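# Shelve each bin in its color-marked slot

## Task

Move every bin on the table into the shelf slot whose mark matches the bin's color. Each bin must sit centered on its mark, open side facing outward, with all its parts still inside, and pushed fully in past the shelf's front lip. The shelf board overhead is low, so tilting a bin on the way in may be needed. At the end no bin may be tilted or held up by a gripper, since a result the robot alone maintains does not count. Nothing may be knocked or placed off the table.

## Robot and tools

Robot: two arms, left_arm and right_arm, each ending in a two-finger parallel gripper. Their bases may sit on mounting plates joined by a metal frame standing on the floor behind them; plates and frame are fixed obstacles, and a 'too close' warning counts each plate and its half of the frame as part of that arm.

World frame (used by every reported pose): origin on the tabletop midway between the arms, +x out over the table, +z up, left_arm on the +y side. The arm names are not image sides. Gripper frame: fingers point along the gripper's +z, and they open and close along its y. end_effector_position is the spot between the finger pads, roughly 1 cm short of the tips.

The row format, shared by execute_actions and move: 14 numbers, each in [-1, 1], always all 14 even when one arm is idle. First left_arm: dx, dy, dz, rx, ry, rz, opening; then right_arm in the same order. dx..rz are an offset, not a pose, expressed in that gripper's own axes, from its measured pose at the start of the action. Scale: 1.0 equals 0.6 m for dx/dy/dz and 180 degrees for the rotation; rx, ry, rz form a single rotation vector. opening is absolute, not an offset: +1 fully open (0.094 m), -1 closed.

execute_actions(actions): actions is a list of actions; each action is a list of up to 15 rows, one row per control step of 1/30 s. Fewer rows means the final row is repeated until 15 steps pass. Every row in an action is measured from that action's starting pose, not from the row before. For the first action of a call the start is the last pose a result reported. An empty list just returns state and images. Per step the controller limits the commanded pose to 70 mm and 16 degrees from the measured one, and favors position over orientation when both cannot be met; so a large offset may need several actions, and after an action the arm only finishes its last clipped pose.

move(target, speed, blocking): target is one 14-number row, offsets taken from the pose in the latest result that showed one. Each gripper travels a straight line toward it; both paths finish together, lasting 0.5 to 10 s (cut off at 10 s). speed is m/s, 0.002 to 0.5, default 0.25; rotation capped at twice that in rad/s. Openings are sent as the move begins. Paths ignore obstacles and the other arm, and grippers can lag, stray or overshoot speed near full stretch. Faster moves and targets set deeper past a contact hit and press harder. With blocking=false the result comes after 0.5 s while motion continues; call wait or stop before sending anything else. The result adds a 'move:' line with the ending (done, off_target, moving, held, fault; an unnamed arm finished fine), limits such as paced (pose clipped) or held (steps blocked; afterwards the arm may jump faster than speed), and each gripper's remaining distance.

wait(seconds): 0 to 10; lets time pass with last commands held; returns early if a move ends. stop(): brakes a running move, needing some braking room; fingers continue. zoom_image(camera, region): region [x0, y0, x1, y1] in pixels of that camera's last image, at most 504 by 504. Cameras: cam_head_left, cam_head_right, cam_high, cam_low (504x504), cam_left_wrist, cam_right_wrist (616x616, fisheye). The given calibration (K, D, T_world_to_cam) may be slightly off. finished_scene(scene): ends the current scene by number, irreversibly; the goal must already hold and stay.

Result lines: the state line gives each gripper's position (m) and quaternion wxyz in the world frame, less accurate at long reach. 'Hand target' is where the controller is currently steering. 'pose unreachable' means a clearance check altered or blocked that arm's command. grip_measured is finger opening on the command scale (last Joint positions value is opening in metres; each gripper may read about 1 mm off). Joint torques are raw drive outputs with offsets and noise. Action calls list step positions; HELD marks steps where an arm was held back. FAULT means an arm stopped. Joint ranges (rad): waist -2.880..2.880, shoulder 0.000..3.142, elbow 0.000..3.019, wrist pitch -1.693..1.571, wrist yaw -1.571..1.571, wrist roll -2.094..2.094.

Practical points: arms tend to finish a centimetre or more low and can keep sinking under zero offsets; to keep one still, send the correction to its wanted pose in the first call of a reply, zeros afterward, raising the aim if it still droops. To hold a bin, command an opening about 0.03 under grip_measured (less for a lighter hold); pads press about 50 to 62 N, briefly more at first touch. Holding loads heats motors: MOTOR HOT appears at 85 °C, and at 100 °C that arm drops its load and faults. Occasional tugs on held parts or pushes on loose objects may happen.

Suggested order: look and zoom to find bins, colors and marks; open, approach and grasp a bin; lift gently; tilt it to clear the low board; slide it in centered on its mark, open side out, past the lip; level it, release, back out and check. Avoid arm-to-arm contact, drops, spilled parts, fast impacts, hard pressing, and anything leaving the table.

Each tool is called after ">>>" as name(argument=value, ...) on one line, values as JSON.

## Session

>>> execute_actions(actions=[])

Scene clock: 0.00 s.
left_arm: end_effector_position=(+0.4258, +0.5690, +0.3479) grip_measured=+1.000 end_effector_quat_wxyz=(-0.258, +0.887, -0.374, -0.082) | right_arm: end_effector_position=(+0.1485, +0.1887, +0.1935) grip_measured=+1.000 end_effector_quat_wxyz=(+0.079, -0.566, +0.634, +0.520)
Joint positions: left_arm=[ 0.287  1.489  1.625 -1.409 -0.467 -1.836  0.094] | right_arm=[ 1.008  1.26   0.755 -0.376 -0.954 -0.087  0.094]
Joint velocities: left_arm=[-0.005 -0.015 -0.007  0.007  0.007 -0.051  0.   ] | right_arm=[-0.024  0.005  0.007  0.002 -0.066  0.007  0.   ]
Joint torques (N m, as the arm reports them, + toward a larger angle): no reading
Hand target (left_arm): +0.430, +0.571, +0.366; -0.273, +0.886, -0.368, -0.068
Hand target (right_arm): +0.154, +0.197, +0.209; +0.094, -0.570, +0.625, +0.525

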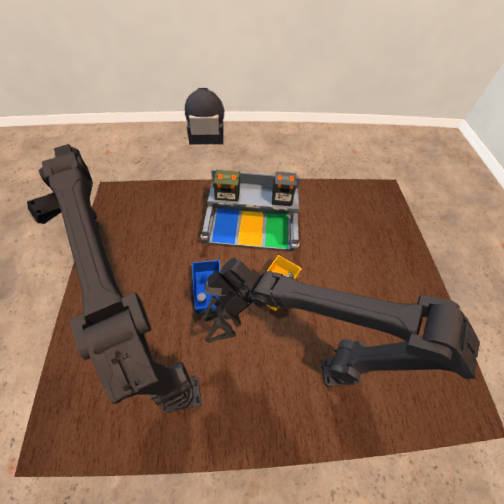

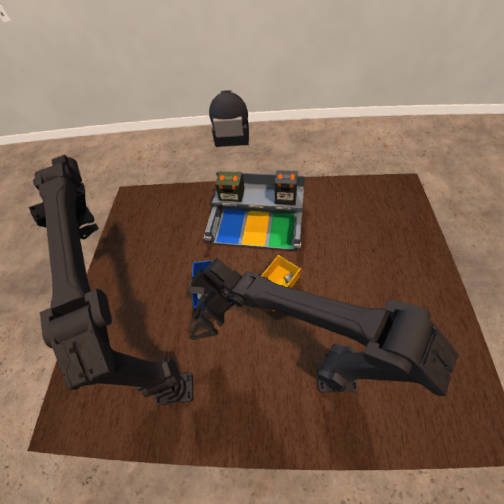

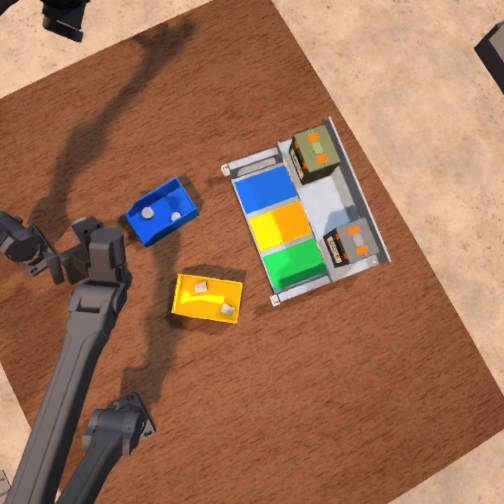

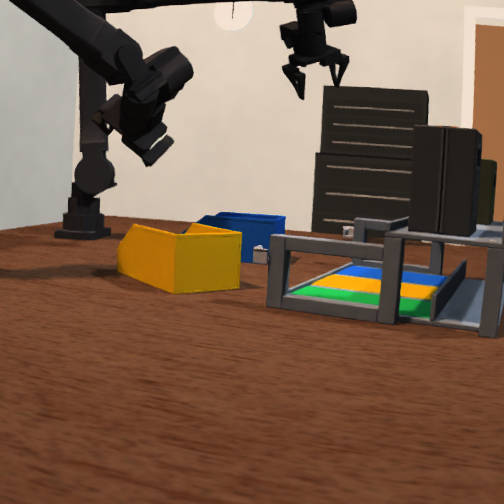

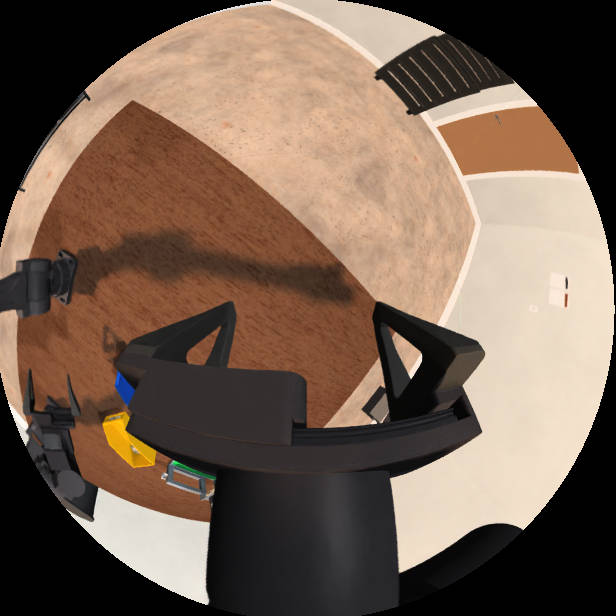

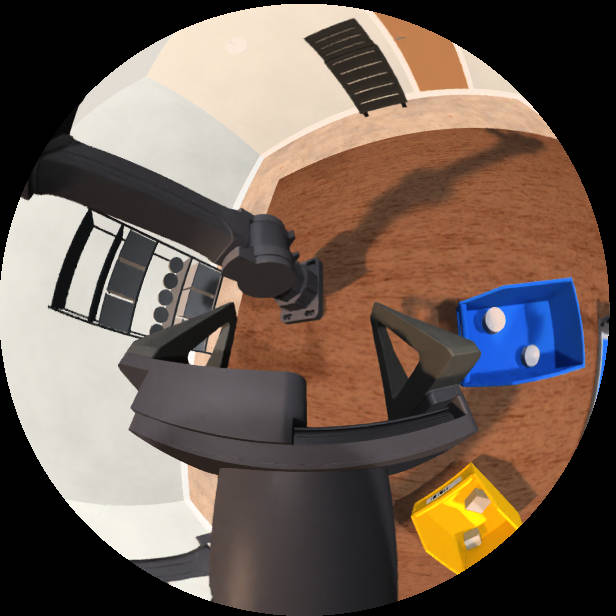

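>>> zoom_image(camera="cam_high", region=[110,110,400,340])

>>> zoom_image(camera="cam_low", region=[100,180,504,350])

>>> zoom_image(camera="cam_head_left", region=[170,160,330,320])

Region (110, 110, 400, 340) of cam_high's 504x504 image, scaled by 1.738, with more detail than that image has; it fills the top 400 rows of this view, and the rest is white.

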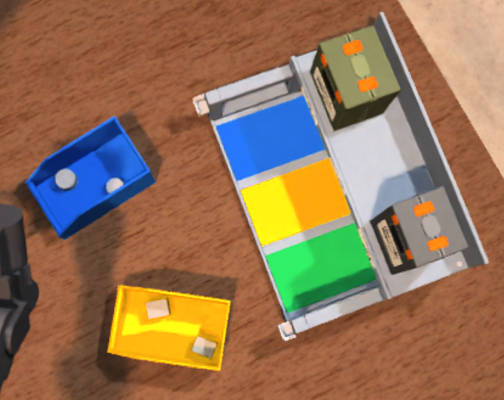

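Region (100, 180, 504, 350) of cam_low's 504x504 image, scaled by 1.248, with more detail than that image has; it fills the top 212 rows of this view, and the rest is white.

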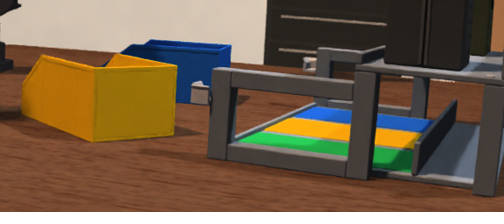

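Region (170, 160, 330, 320) of cam_head_left's 504x504 image, scaled by 3.150, with more detail than that image has.

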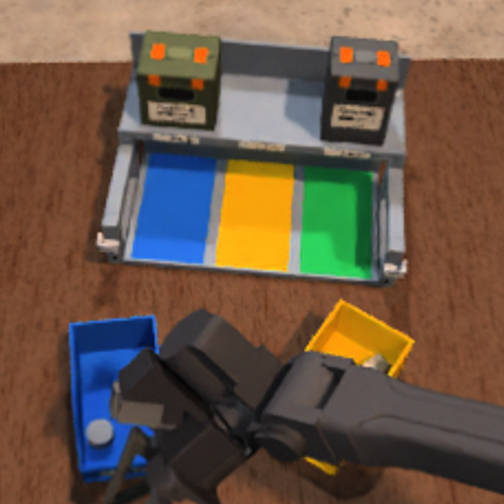

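>>> move(target=[0.325,0.647,-0.063,-0.0906,0.153,0.205,0,0.152,-0.195,-0.332,0.292,0.205,0.152,0], speed=0.2)

Scene clock: 51.13 s.
left_arm: end_effector_position=(+0.2888, +0.2022, +0.1554) grip_measured=+0.001 end_effector_quat_wxyz=(+0.002, +0.740, -0.672, -0.014) | right_arm: end_effector_position=(+0.2918, -0.0044, +0.1345) grip_measured=+0.002 end_effector_quat_wxyz=(-0.014, -0.454, +0.891, -0.003)
Joint positions: left_arm=[-0.438  1.174  0.896 -1.319 -0.008 -1.955  0.047] | right_arm=[ 0.757  1.31   0.953 -1.242 -0.001 -0.19   0.047]
Joint velocities: left_arm=[-0.005 -0.015  0.002 -0.017  0.022 -0.051  0.   ] | right_arm=[ 0.005  0.015  0.012  0.007  0.007  0.066 -0.001]
Joint torques (N m, as the arm reports them, + toward a larger angle): left_arm=[-1.86 -5.54  7.36  0.87 -0.04 -0.07] | right_arm=[ -2.16 -11.39  13.17  -0.17   0.05   0.06]
Hand target (left_arm): +0.293, +0.200, +0.158; -0.003, +0.745, -0.667, -0.002
Hand target (right_arm): +0.307, +0.004, +0.153; +0.003, -0.443, +0.897, -0.000
Off the commanded pose (left_arm): 0.006 m, 2 deg.
Off the commanded pose (right_arm): 0.026 m, 2 deg.
move: off_target (right_arm)
camera_calibration (this result's frames):
cam_left_wrist: T_world_to_cam=[[0.994762, 0.0981192, -0.0286731, -0.304188], [0.0966223, -0.810945, 0.57709, 0.0483919], [0.0333713, -0.576837, -0.816177, 0.358355], [0, 0, 0, 1]] pos_world=[0.28596, 0.275802, 0.255833]
cam_right_wrist: T_world_to_cam=[[0.8109, -0.585122, -0.00852982, -0.235585], [-0.462535, -0.649804, 0.603171, 0.0552861], [-0.358472, -0.485166, -0.797566, 0.333925], [0, 0, 0, 1]] pos_world=[0.33631, 0.0600884, 0.230971]

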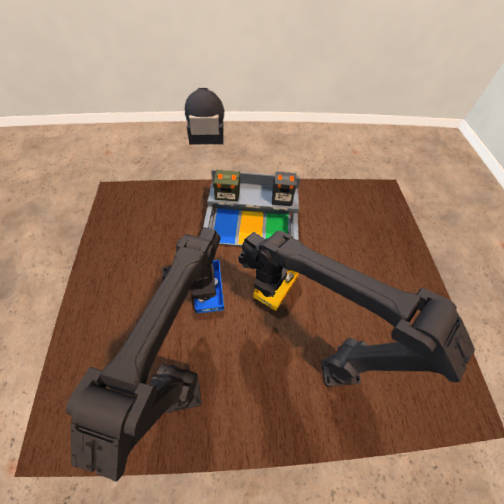

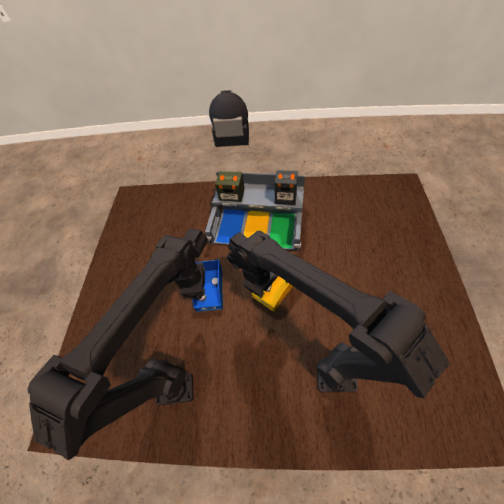

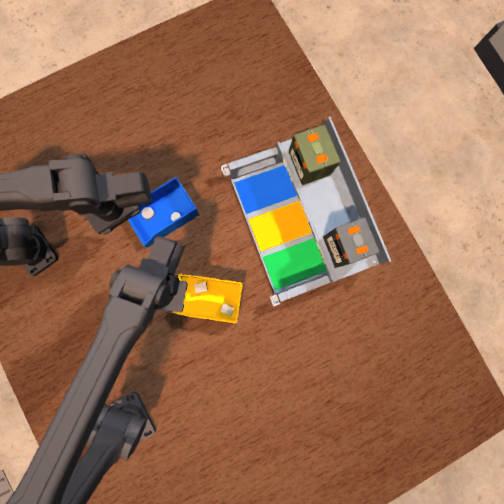

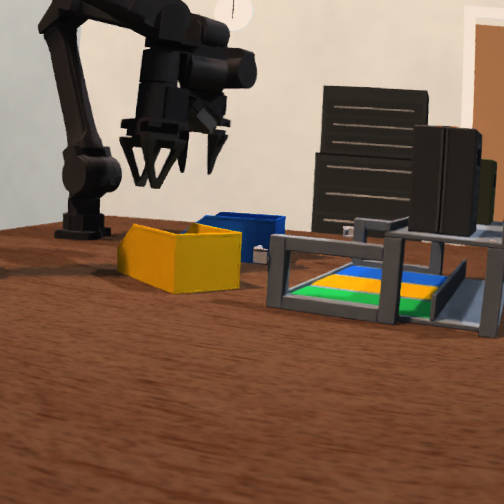

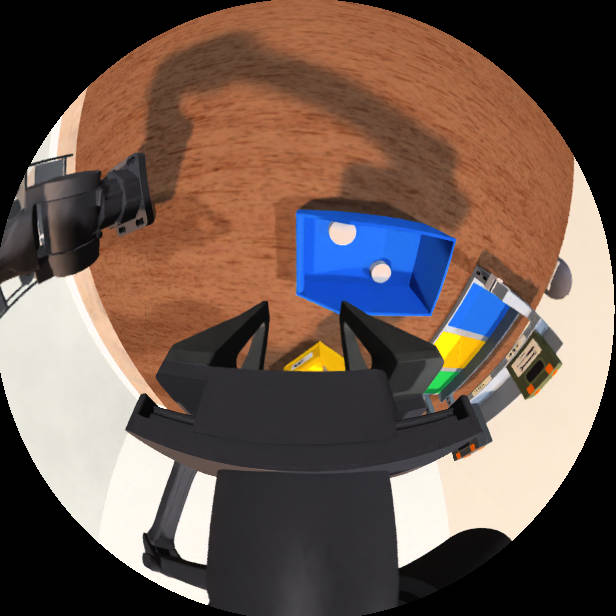

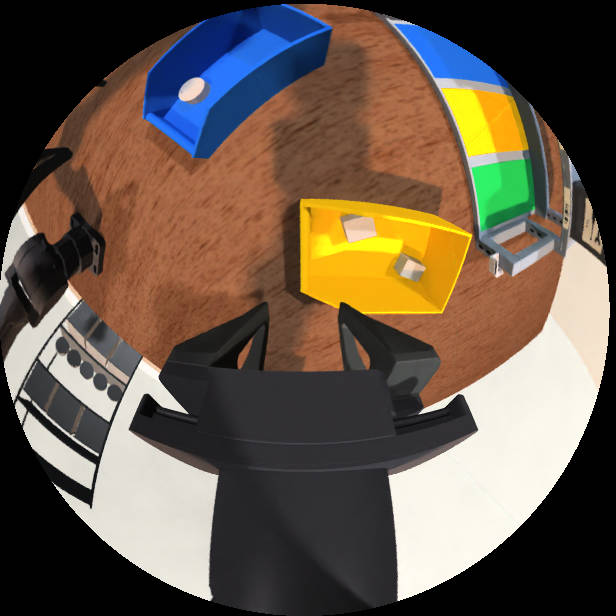

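>>> move(target=[0,0.004,0.15,0,0,0,0,-0.055,-0.008,0.10,0,0,0,0], speed=0.12)

>>> zoom_image(camera="cam_low", region=[80,150,330,310])

Scene clock: 56.83 s.
left_arm: end_effector_position=(+0.2801, +0.2048, +0.0651) grip_measured=+0.001 end_effector_quat_wxyz=(+0.006, +0.741, -0.671, -0.021) | right_arm: end_effector_position=(+0.3108, +0.0134, +0.0740) grip_measured=+0.002 end_effector_quat_wxyz=(-0.023, -0.453, +0.891, -0.006)
Joint positions: left_arm=[-0.438  1.274  0.717 -1.057 -0.008 -1.958  0.047] | right_arm=[ 0.757  1.466  0.931 -1.084 -0.001 -0.189  0.047]
Joint velocities: left_arm=[-0.005 -0.005 -0.002 -0.007 -0.007 -0.037 -0.001] | right_arm=[-0.015 -0.015 -0.002  0.002  0.007 -0.037 -0.   ]
Joint torques (N m, as the arm reports them, + toward a larger angle): left_arm=[-1.27 -4.79  6.37  0.96 -0.09  0.11] | right_arm=[ -1.08 -13.56   8.04   1.16  -0.1   -0.05]
Hand target (left_arm): +0.285, +0.203, +0.065; +0.002, +0.741, -0.672, -0.014
Hand target (right_arm): +0.313, +0.017, +0.074; -0.014, -0.454, +0.891, -0.003
Off the commanded pose (left_arm): 0.004 m, 1 deg.
Off the commanded pose (right_arm): 0.006 m, 1 deg.
move: done
camera_calibration (this result's frames):
cam_left_wrist: T_world_to_cam=[[0.993928, 0.100944, -0.0437985, -0.297803], [0.107798, -0.813387, 0.571647, 0.101117], [0.0220793, -0.572898, -0.81933, 0.288986], [0, 0, 0, 1]] pos_world=[0.278713, 0.277868, 0.165928]
cam_right_wrist: T_world_to_cam=[[0.809863, -0.586493, -0.0121283, -0.240498], [-0.455038, -0.641122, 0.617984, 0.108516], [-0.370219, -0.494964, -0.786097, 0.304077], [0, 0, 0, 1]] pos_world=[0.356724, 0.0790288, 0.169056]

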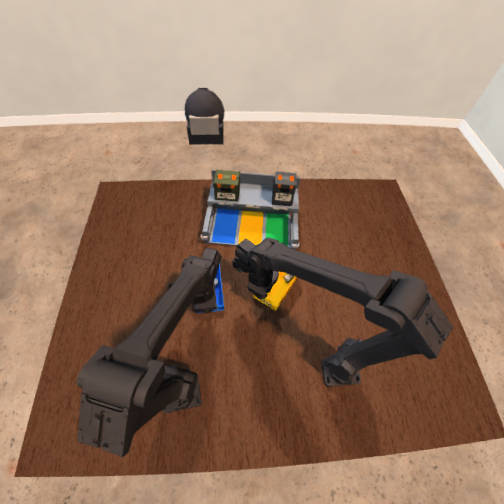

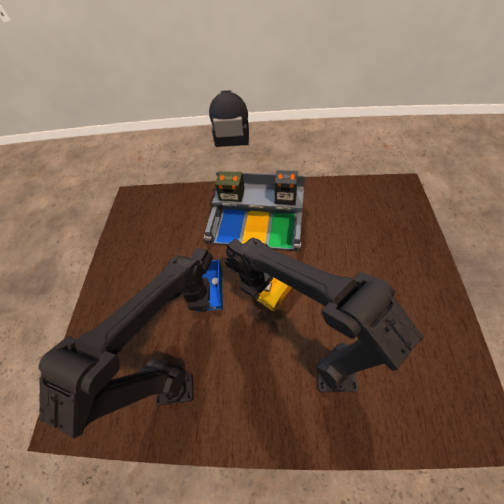

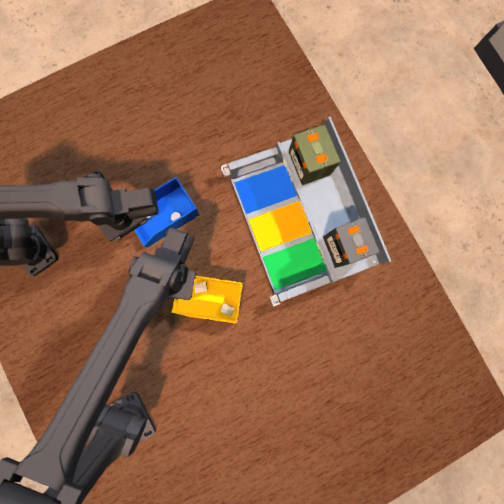

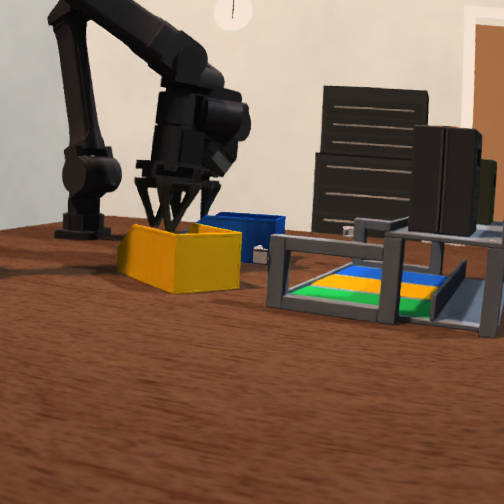

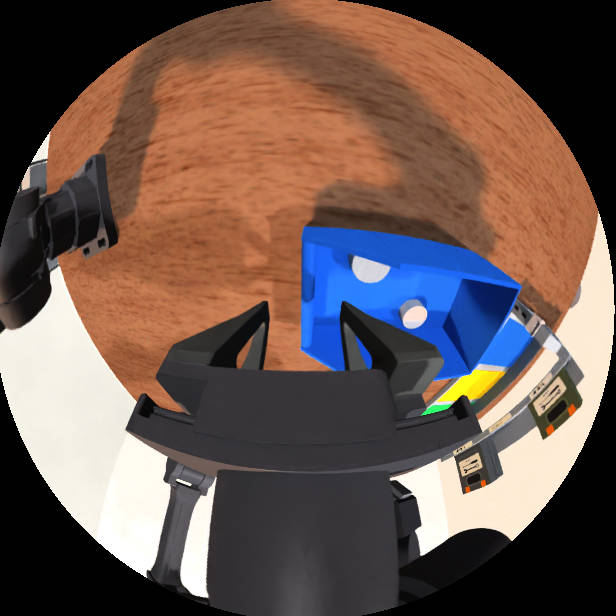

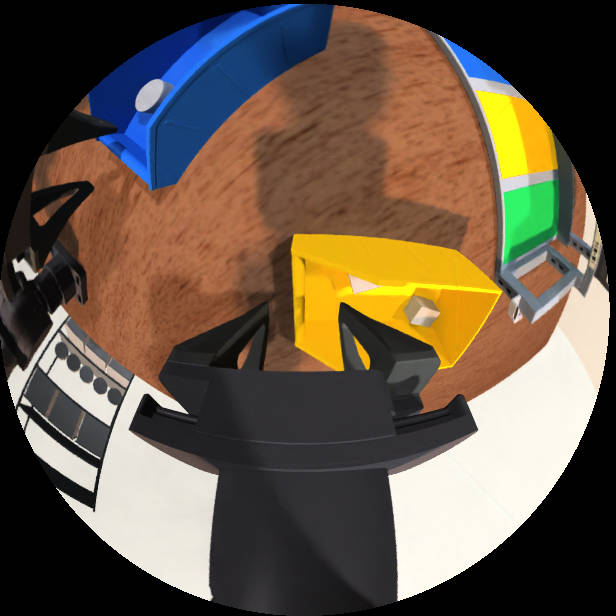

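Region (80, 150, 330, 310) of cam_low's 504x504 image, scaled by 2.016, with more detail than that image has; it fills the top 323 rows of this view, and the rest is white.

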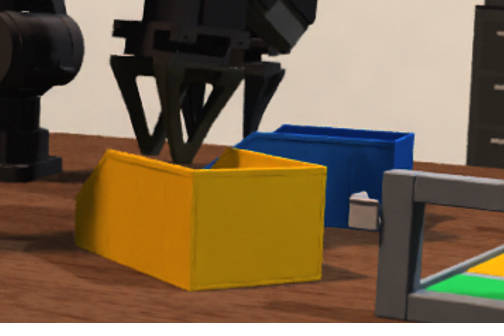

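>>> move(target=[0.01,-0.012,0.062,0.016,0,0,0,0.022,0.004,0.076,0,-0.016,0,0], speed=0.06)

Scene clock: 65.57 s.
left_arm: end_effector_position=(+0.2843, +0.2033, +0.0293) grip_measured=+0.001 end_effector_quat_wxyz=(-0.010, +0.739, -0.673, -0.008) | right_arm: end_effector_position=(+0.2942, -0.0008, +0.0305) grip_measured=+0.002 end_effector_quat_wxyz=(-0.008, -0.453, +0.891, +0.001)
Joint positions: left_arm=[-0.448  1.332  0.654 -0.9   -0.024 -1.961  0.047] | right_arm=[ 0.757  1.466  0.794 -0.914 -0.007 -0.189  0.047]
Joint velocities: left_arm=[-0.005 -0.005  0.007  0.007  0.037 -0.007 -0.   ] | right_arm=[-0.005  0.005 -0.002 -0.012 -0.022  0.007 -0.   ]
Joint torques (N m, as the arm reports them, + toward a larger angle): left_arm=[-1.69 -5.48  5.79  1.14 -0.21  0.  ] | right_arm=[ -1.72 -11.95   7.46   1.3   -0.25  -0.11]
Hand target (left_arm): +0.287, +0.200, +0.027; -0.013, +0.741, -0.671, -0.005
Hand target (right_arm): +0.299, +0.002, +0.030; -0.001, -0.453, +0.891, +0.005
Off the commanded pose (left_arm): 0.004 m, 1 deg.
Off the commanded pose (right_arm): 0.006 m, 1 deg.
move: done
camera_calibration (this result's frames):
cam_left_wrist: T_world_to_cam=[[0.995582, 0.093831, -0.00356944, -0.303564], [0.0790098, -0.81657, 0.571813, 0.12873], [0.0507391, -0.569569, -0.820376, 0.249978], [0, 0, 0, 1]] pos_world=[0.279368, 0.27598, 0.130383]
cam_right_wrist: T_world_to_cam=[[0.809993, -0.586327, -0.0114784, -0.235963], [-0.467283, -0.657117, 0.591475, 0.123202], [-0.354341, -0.473727, -0.806241, 0.252673], [0, 0, 0, 1]] pos_world=[0.338231, 0.0623047, 0.128136]

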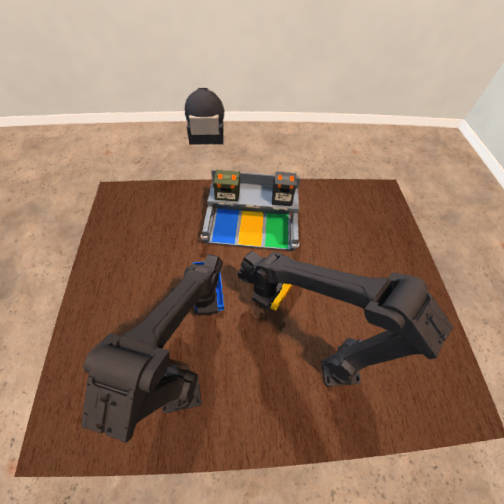

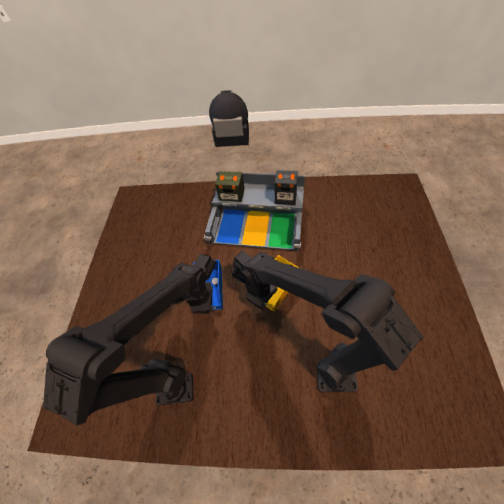

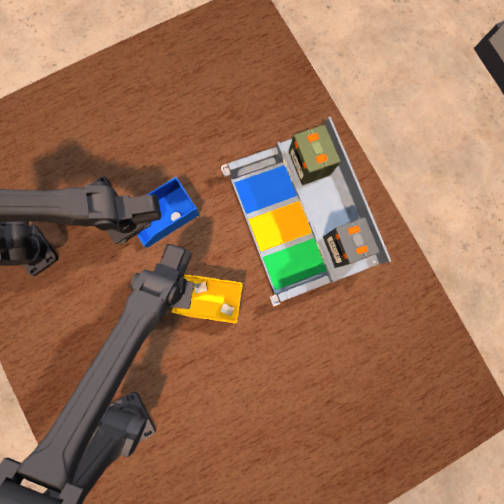

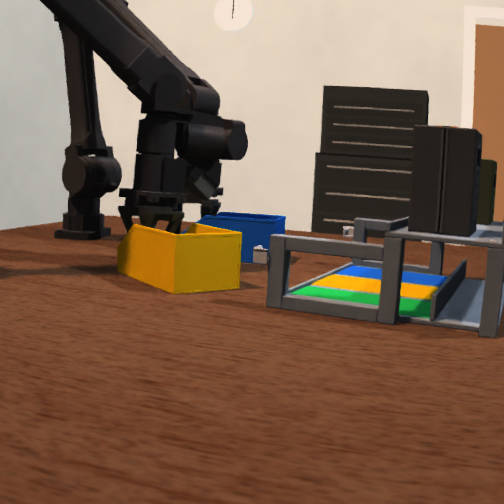

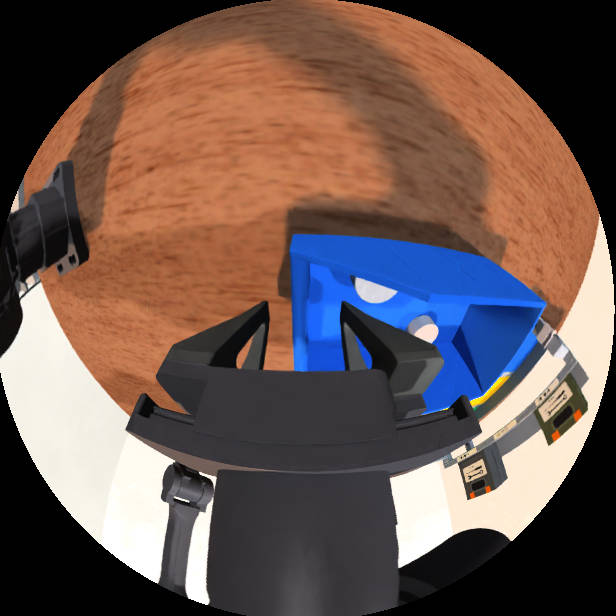

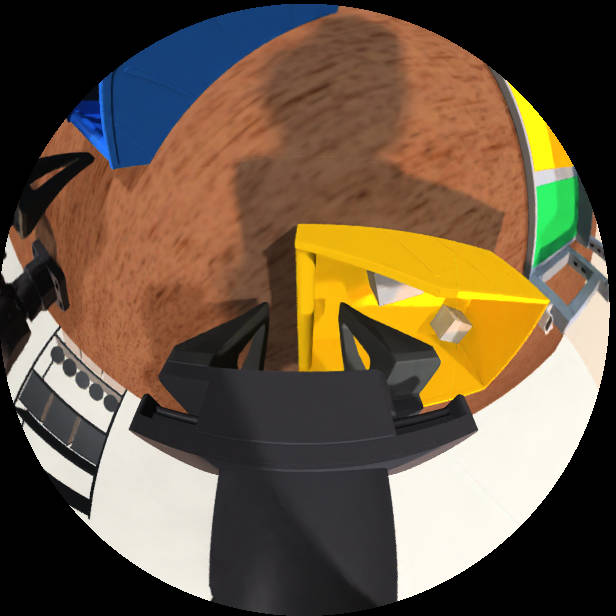

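>>> move(target=[0.016,0,0.008,0,0,0,-0.5,-0.006,0,0.006,0,0,0,-0.5], speed=0.03)

>>> move(target=[0,0,0,0,0,0,-1,0,0,0,0,0,0,-1])

>>> move(target=[0,0,-0.13,0,0,0.07,-1,0.1,-0.05,-0.13,0,0,0,-1], speed=0.08)

Scene clock: 71.63 s.
left_arm: end_effector_position=(+0.2813, +0.1978, +0.0258) grip_measured=-0.498 end_effector_quat_wxyz=(-0.007, +0.736, -0.677, -0.014) | right_arm: end_effector_position=(+0.2936, -0.0013, +0.0277) grip_measured=-0.498 end_effector_quat_wxyz=(-0.012, -0.453, +0.891, +0.000)
Joint positions: left_arm=[-0.469  1.345  0.654 -0.899 -0.024 -1.973  0.024] | right_arm=[ 0.757  1.475  0.794 -0.913 -0.007 -0.189  0.024]
Joint velocities: left_arm=[-0.015 -0.005 -0.007 -0.007  0.007 -0.022 -0.002] | right_arm=[ 0.005 -0.005 -0.007  0.002 -0.037  0.007 -0.001]
Joint torques (N m, as the arm reports them, + toward a larger angle): left_arm=[-1.98 -5.11  5.94  0.95 -0.11 -0.07] | right_arm=[ -1.16 -12.18   7.49   0.92  -0.1   -0.05]
Hand target (left_arm): +0.285, +0.194, +0.024; -0.010, +0.739, -0.674, -0.008
Hand target (right_arm): +0.296, +0.002, +0.027; -0.008, -0.453, +0.891, +0.001
Off the commanded pose (left_arm): 0.006 m, 1 deg.
Off the commanded pose (right_arm): 0.004 m, 0 deg.
move: done
camera_calibration (this result's frames):
cam_left_wrist: T_world_to_cam=[[0.996227, 0.0855041, -0.0148366, -0.298342], [0.0787856, -0.819437, 0.567729, 0.12721], [0.0363855, -0.566756, -0.823082, 0.247647], [0, 0, 0, 1]] pos_world=[0.278183, 0.270105, 0.127187]
cam_right_wrist: T_world_to_cam=[[0.809918, -0.586397, -0.0130812, -0.235777], [-0.463638, -0.653707, 0.598086, 0.122998], [-0.359267, -0.478336, -0.801325, 0.251231], [0, 0, 0, 1]] pos_world=[0.338246, 0.0623186, 0.12467]

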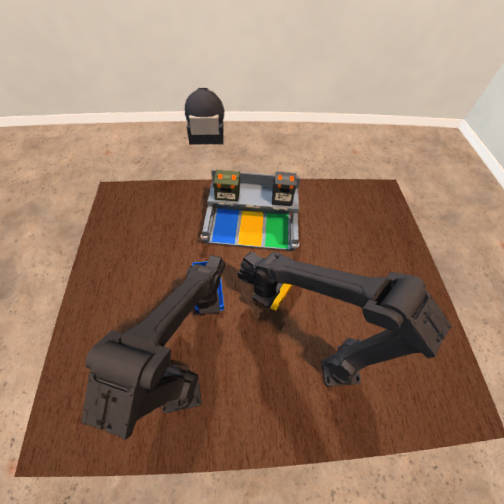

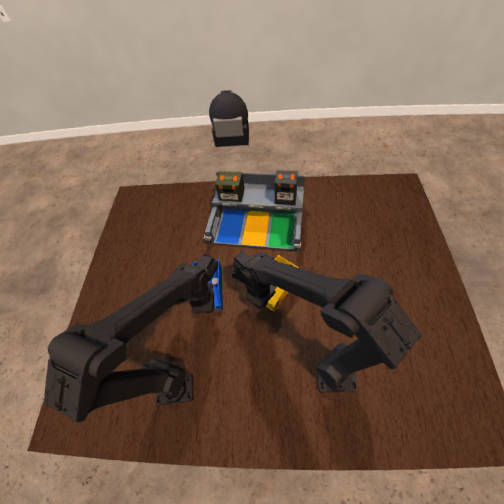

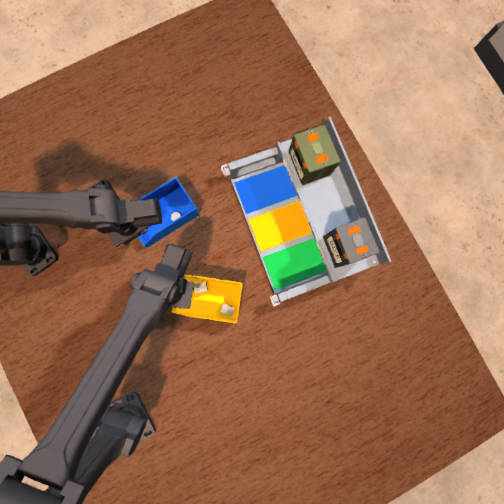

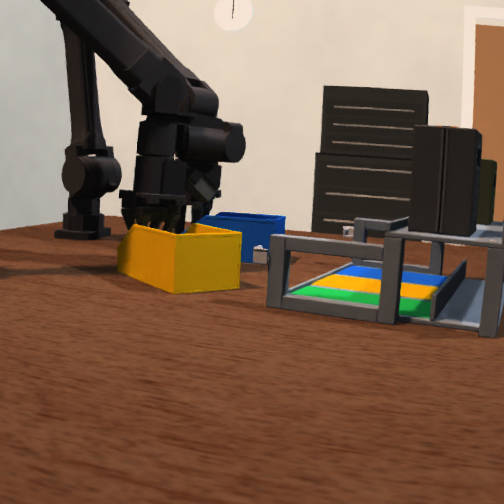

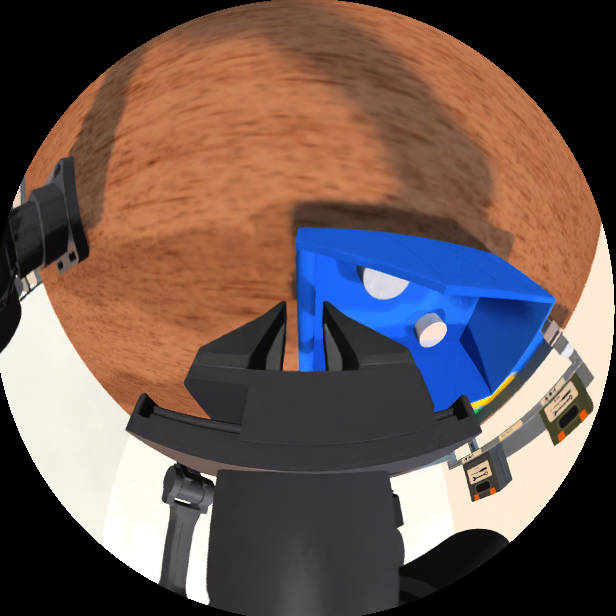

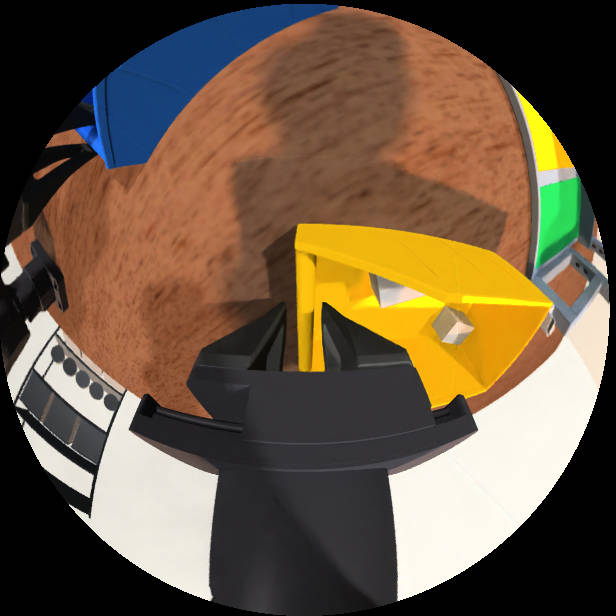

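Scene clock: 72.13 s.
left_arm: end_effector_position=(+0.2814, +0.1978, +0.0258) grip_measured=-0.821 end_effector_quat_wxyz=(-0.007, +0.736, -0.677, -0.014) | right_arm: end_effector_position=(+0.2937, -0.0014, +0.0277) grip_measured=-0.827 end_effector_quat_wxyz=(-0.012, -0.453, +0.891, -0.000)
Joint positions: left_arm=[-0.469  1.345  0.654 -0.899 -0.024 -1.973  0.008] | right_arm=[ 0.757  1.475  0.794 -0.913 -0.007 -0.189  0.008]
Joint velocities: left_arm=[-0.005 -0.005 -0.002 -0.012 -0.007 -0.066 -0.001] | right_arm=[-0.005 -0.005  0.002 -0.007  0.022 -0.051 -0.   ]
Joint torques (N m, as the arm reports them, + toward a larger angle): left_arm=[-1.41 -6.01  5.76  0.33 -0.1   0.11] | right_arm=[ -1.29 -12.77   7.11   0.47  -0.12  -0.06]
Hand target (left_arm): +0.281, +0.198, +0.026; -0.007, +0.736, -0.677, -0.014
Hand target (right_arm): +0.294, -0.001, +0.028; -0.012, -0.453, +0.891, +0.000
Off the commanded pose (left_arm): 0.000 m, 0 deg.
Off the commanded pose (right_arm): 0.000 m, 0 deg.
move: done
camera_calibration (this result's frames):
cam_left_wrist: T_world_to_cam=[[0.99623, 0.0855023, -0.0146868, -0.298372], [0.078712, -0.819643, 0.567441, 0.127327], [0.0364796, -0.566458, -0.823283, 0.247603], [0, 0, 0, 1]] pos_world=[0.278192, 0.270131, 0.127214]
cam_right_wrist: T_world_to_cam=[[0.809927, -0.586393, -0.0127069, -0.235855], [-0.463788, -0.653545, 0.598147, 0.123031], [-0.359054, -0.478562, -0.801286, 0.25116], [0, 0, 0, 1]] pos_world=[0.338265, 0.0622981, 0.124663]

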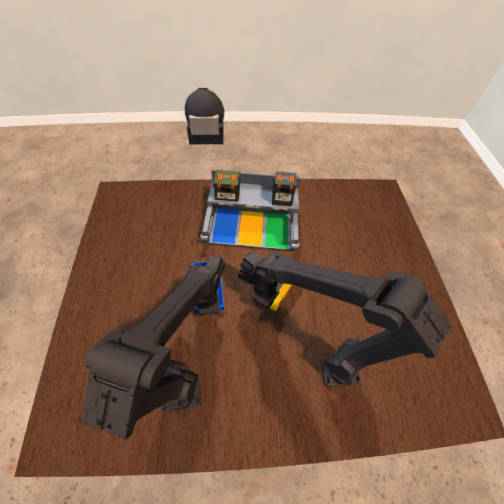

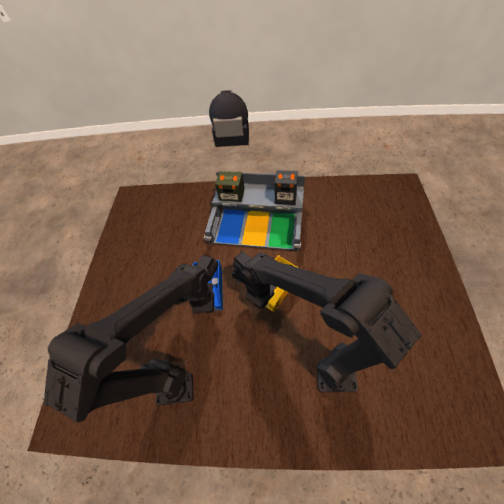

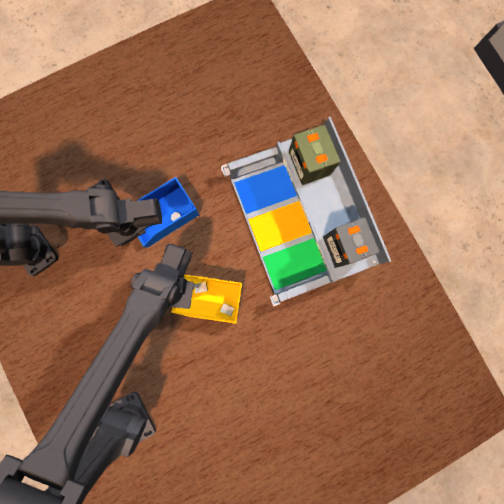

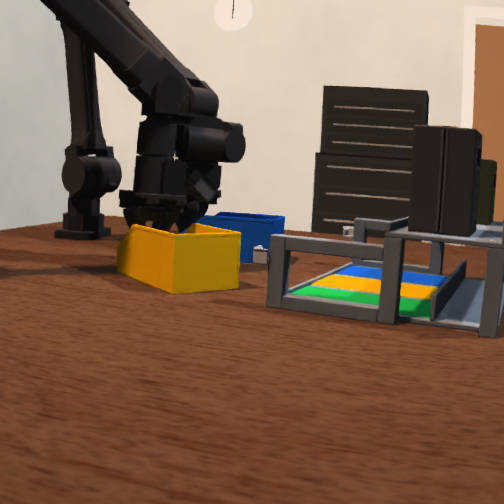

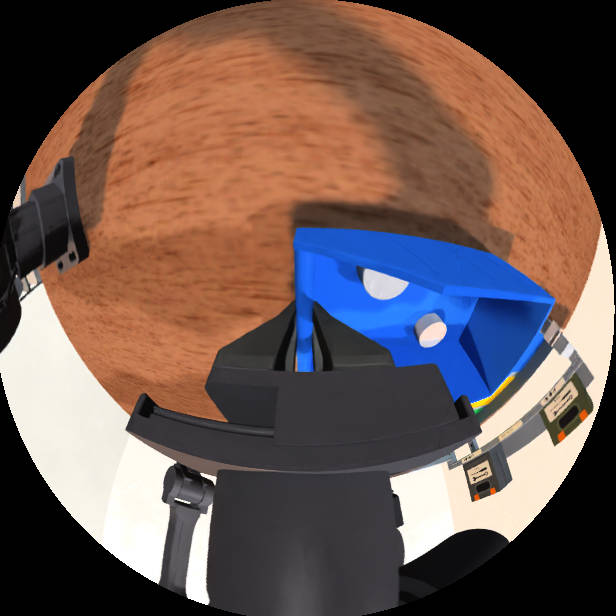

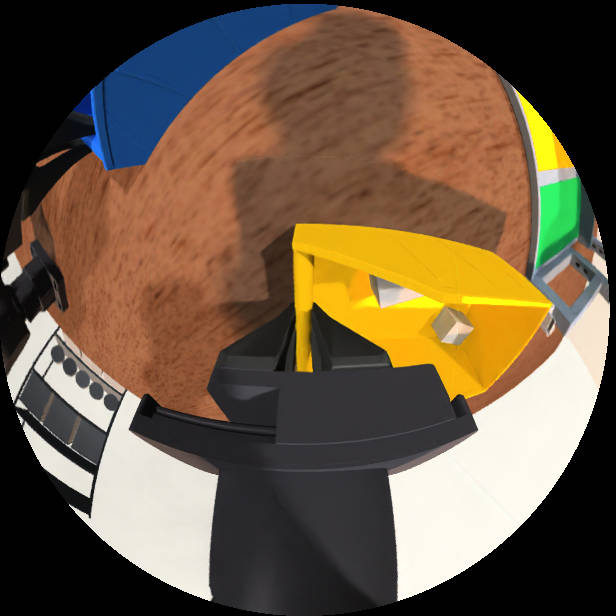

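Scene clock: 73.87 s.
left_arm: end_effector_position=(+0.2538, +0.2069, +0.0744) grip_measured=-0.821 end_effector_quat_wxyz=(-0.015, -0.665, +0.745, +0.050) | right_arm: end_effector_position=(+0.2775, -0.0650, +0.0921) grip_measured=-0.827 end_effector_quat_wxyz=(-0.027, -0.452, +0.892, -0.000)
Joint positions: left_arm=[-0.469  1.227  0.703 -1.149 -0.024 -1.778  0.008] | right_arm=[ 0.634  1.241  0.77  -1.153 -0.008 -0.309  0.008]
Joint velocities: left_arm=[-0.005 -0.005  0.002  0.002 -0.022  0.007 -0.   ] | right_arm=[-0.005  0.005  0.002  0.012 -0.051  0.037 -0.   ]
Joint torques (N m, as the arm reports them, + toward a larger angle): left_arm=[-2.1  -6.46 10.9  -0.48 -0.19  0.27] | right_arm=[ -2.43 -12.09   9.71  -0.23   0.18  -0.04]
Hand target (left_arm): +0.280, +0.196, +0.104; +0.006, -0.657, +0.753, +0.014
Hand target (right_arm): +0.285, -0.065, +0.106; -0.012, -0.453, +0.891, -0.001
Off the commanded pose (left_arm): 0.042 m, 5 deg.
Off the commanded pose (right_arm): 0.016 m, 2 deg.
move: off_target (left_arm, right_arm)
camera_calibration (this result's frames):
cam_left_wrist: T_world_to_cam=[[0.988893, -0.108183, -0.101914, -0.222506], [-0.0342553, -0.83314, 0.552001, 0.141998], [-0.144625, -0.542379, -0.827592, 0.335028], [0, 0, 0, 1]] pos_world=[0.273353, 0.275945, 0.176207]
cam_right_wrist: T_world_to_cam=[[0.808029, -0.5886, -0.0252766, -0.257708], [-0.449969, -0.644274, 0.618417, 0.0302602], [-0.380285, -0.488325, -0.785444, 0.270296], [0, 0, 0, 1]] pos_world=[0.324641, -0.000198994, 0.187075]

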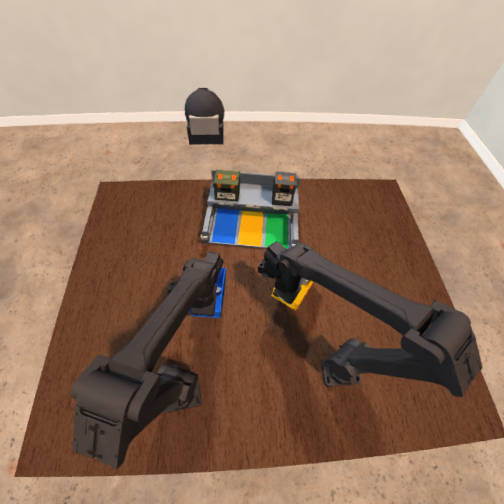

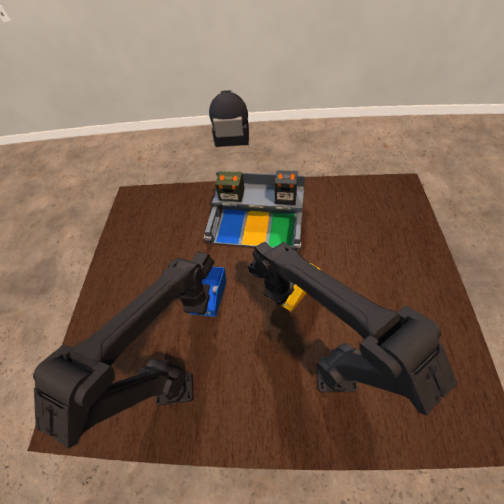

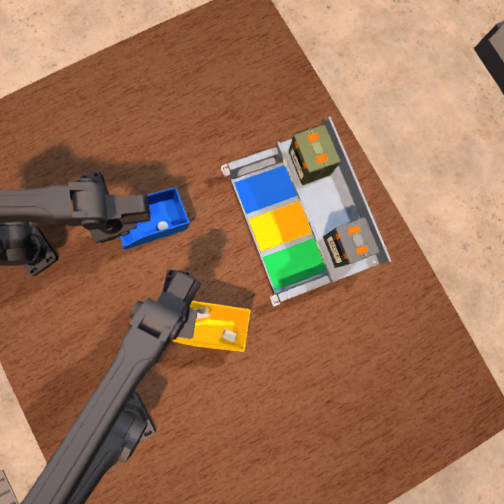

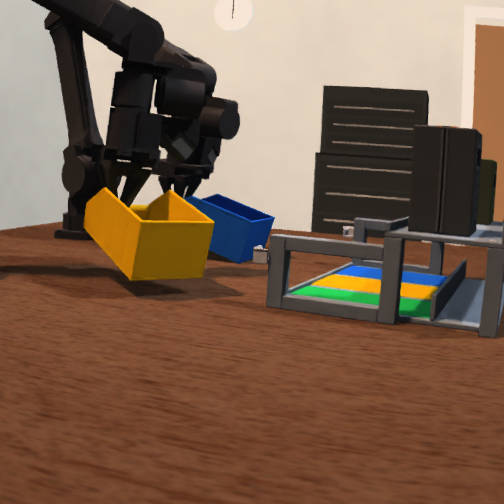

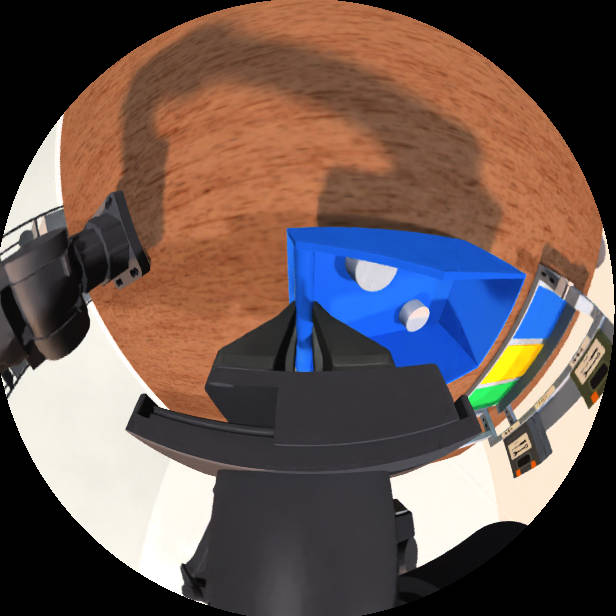

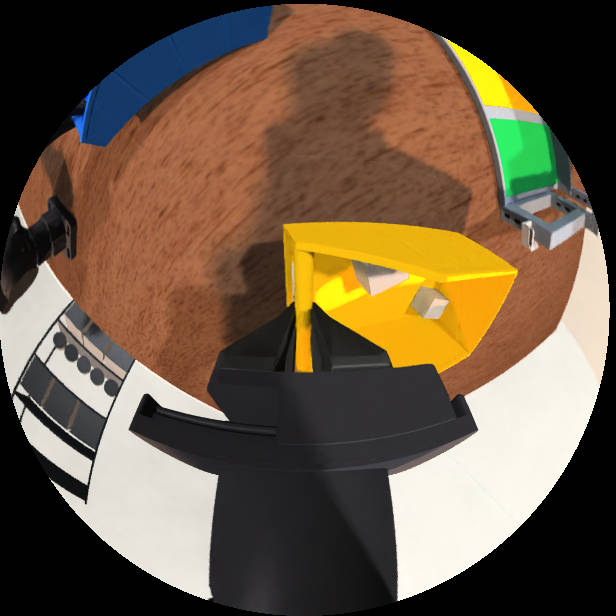

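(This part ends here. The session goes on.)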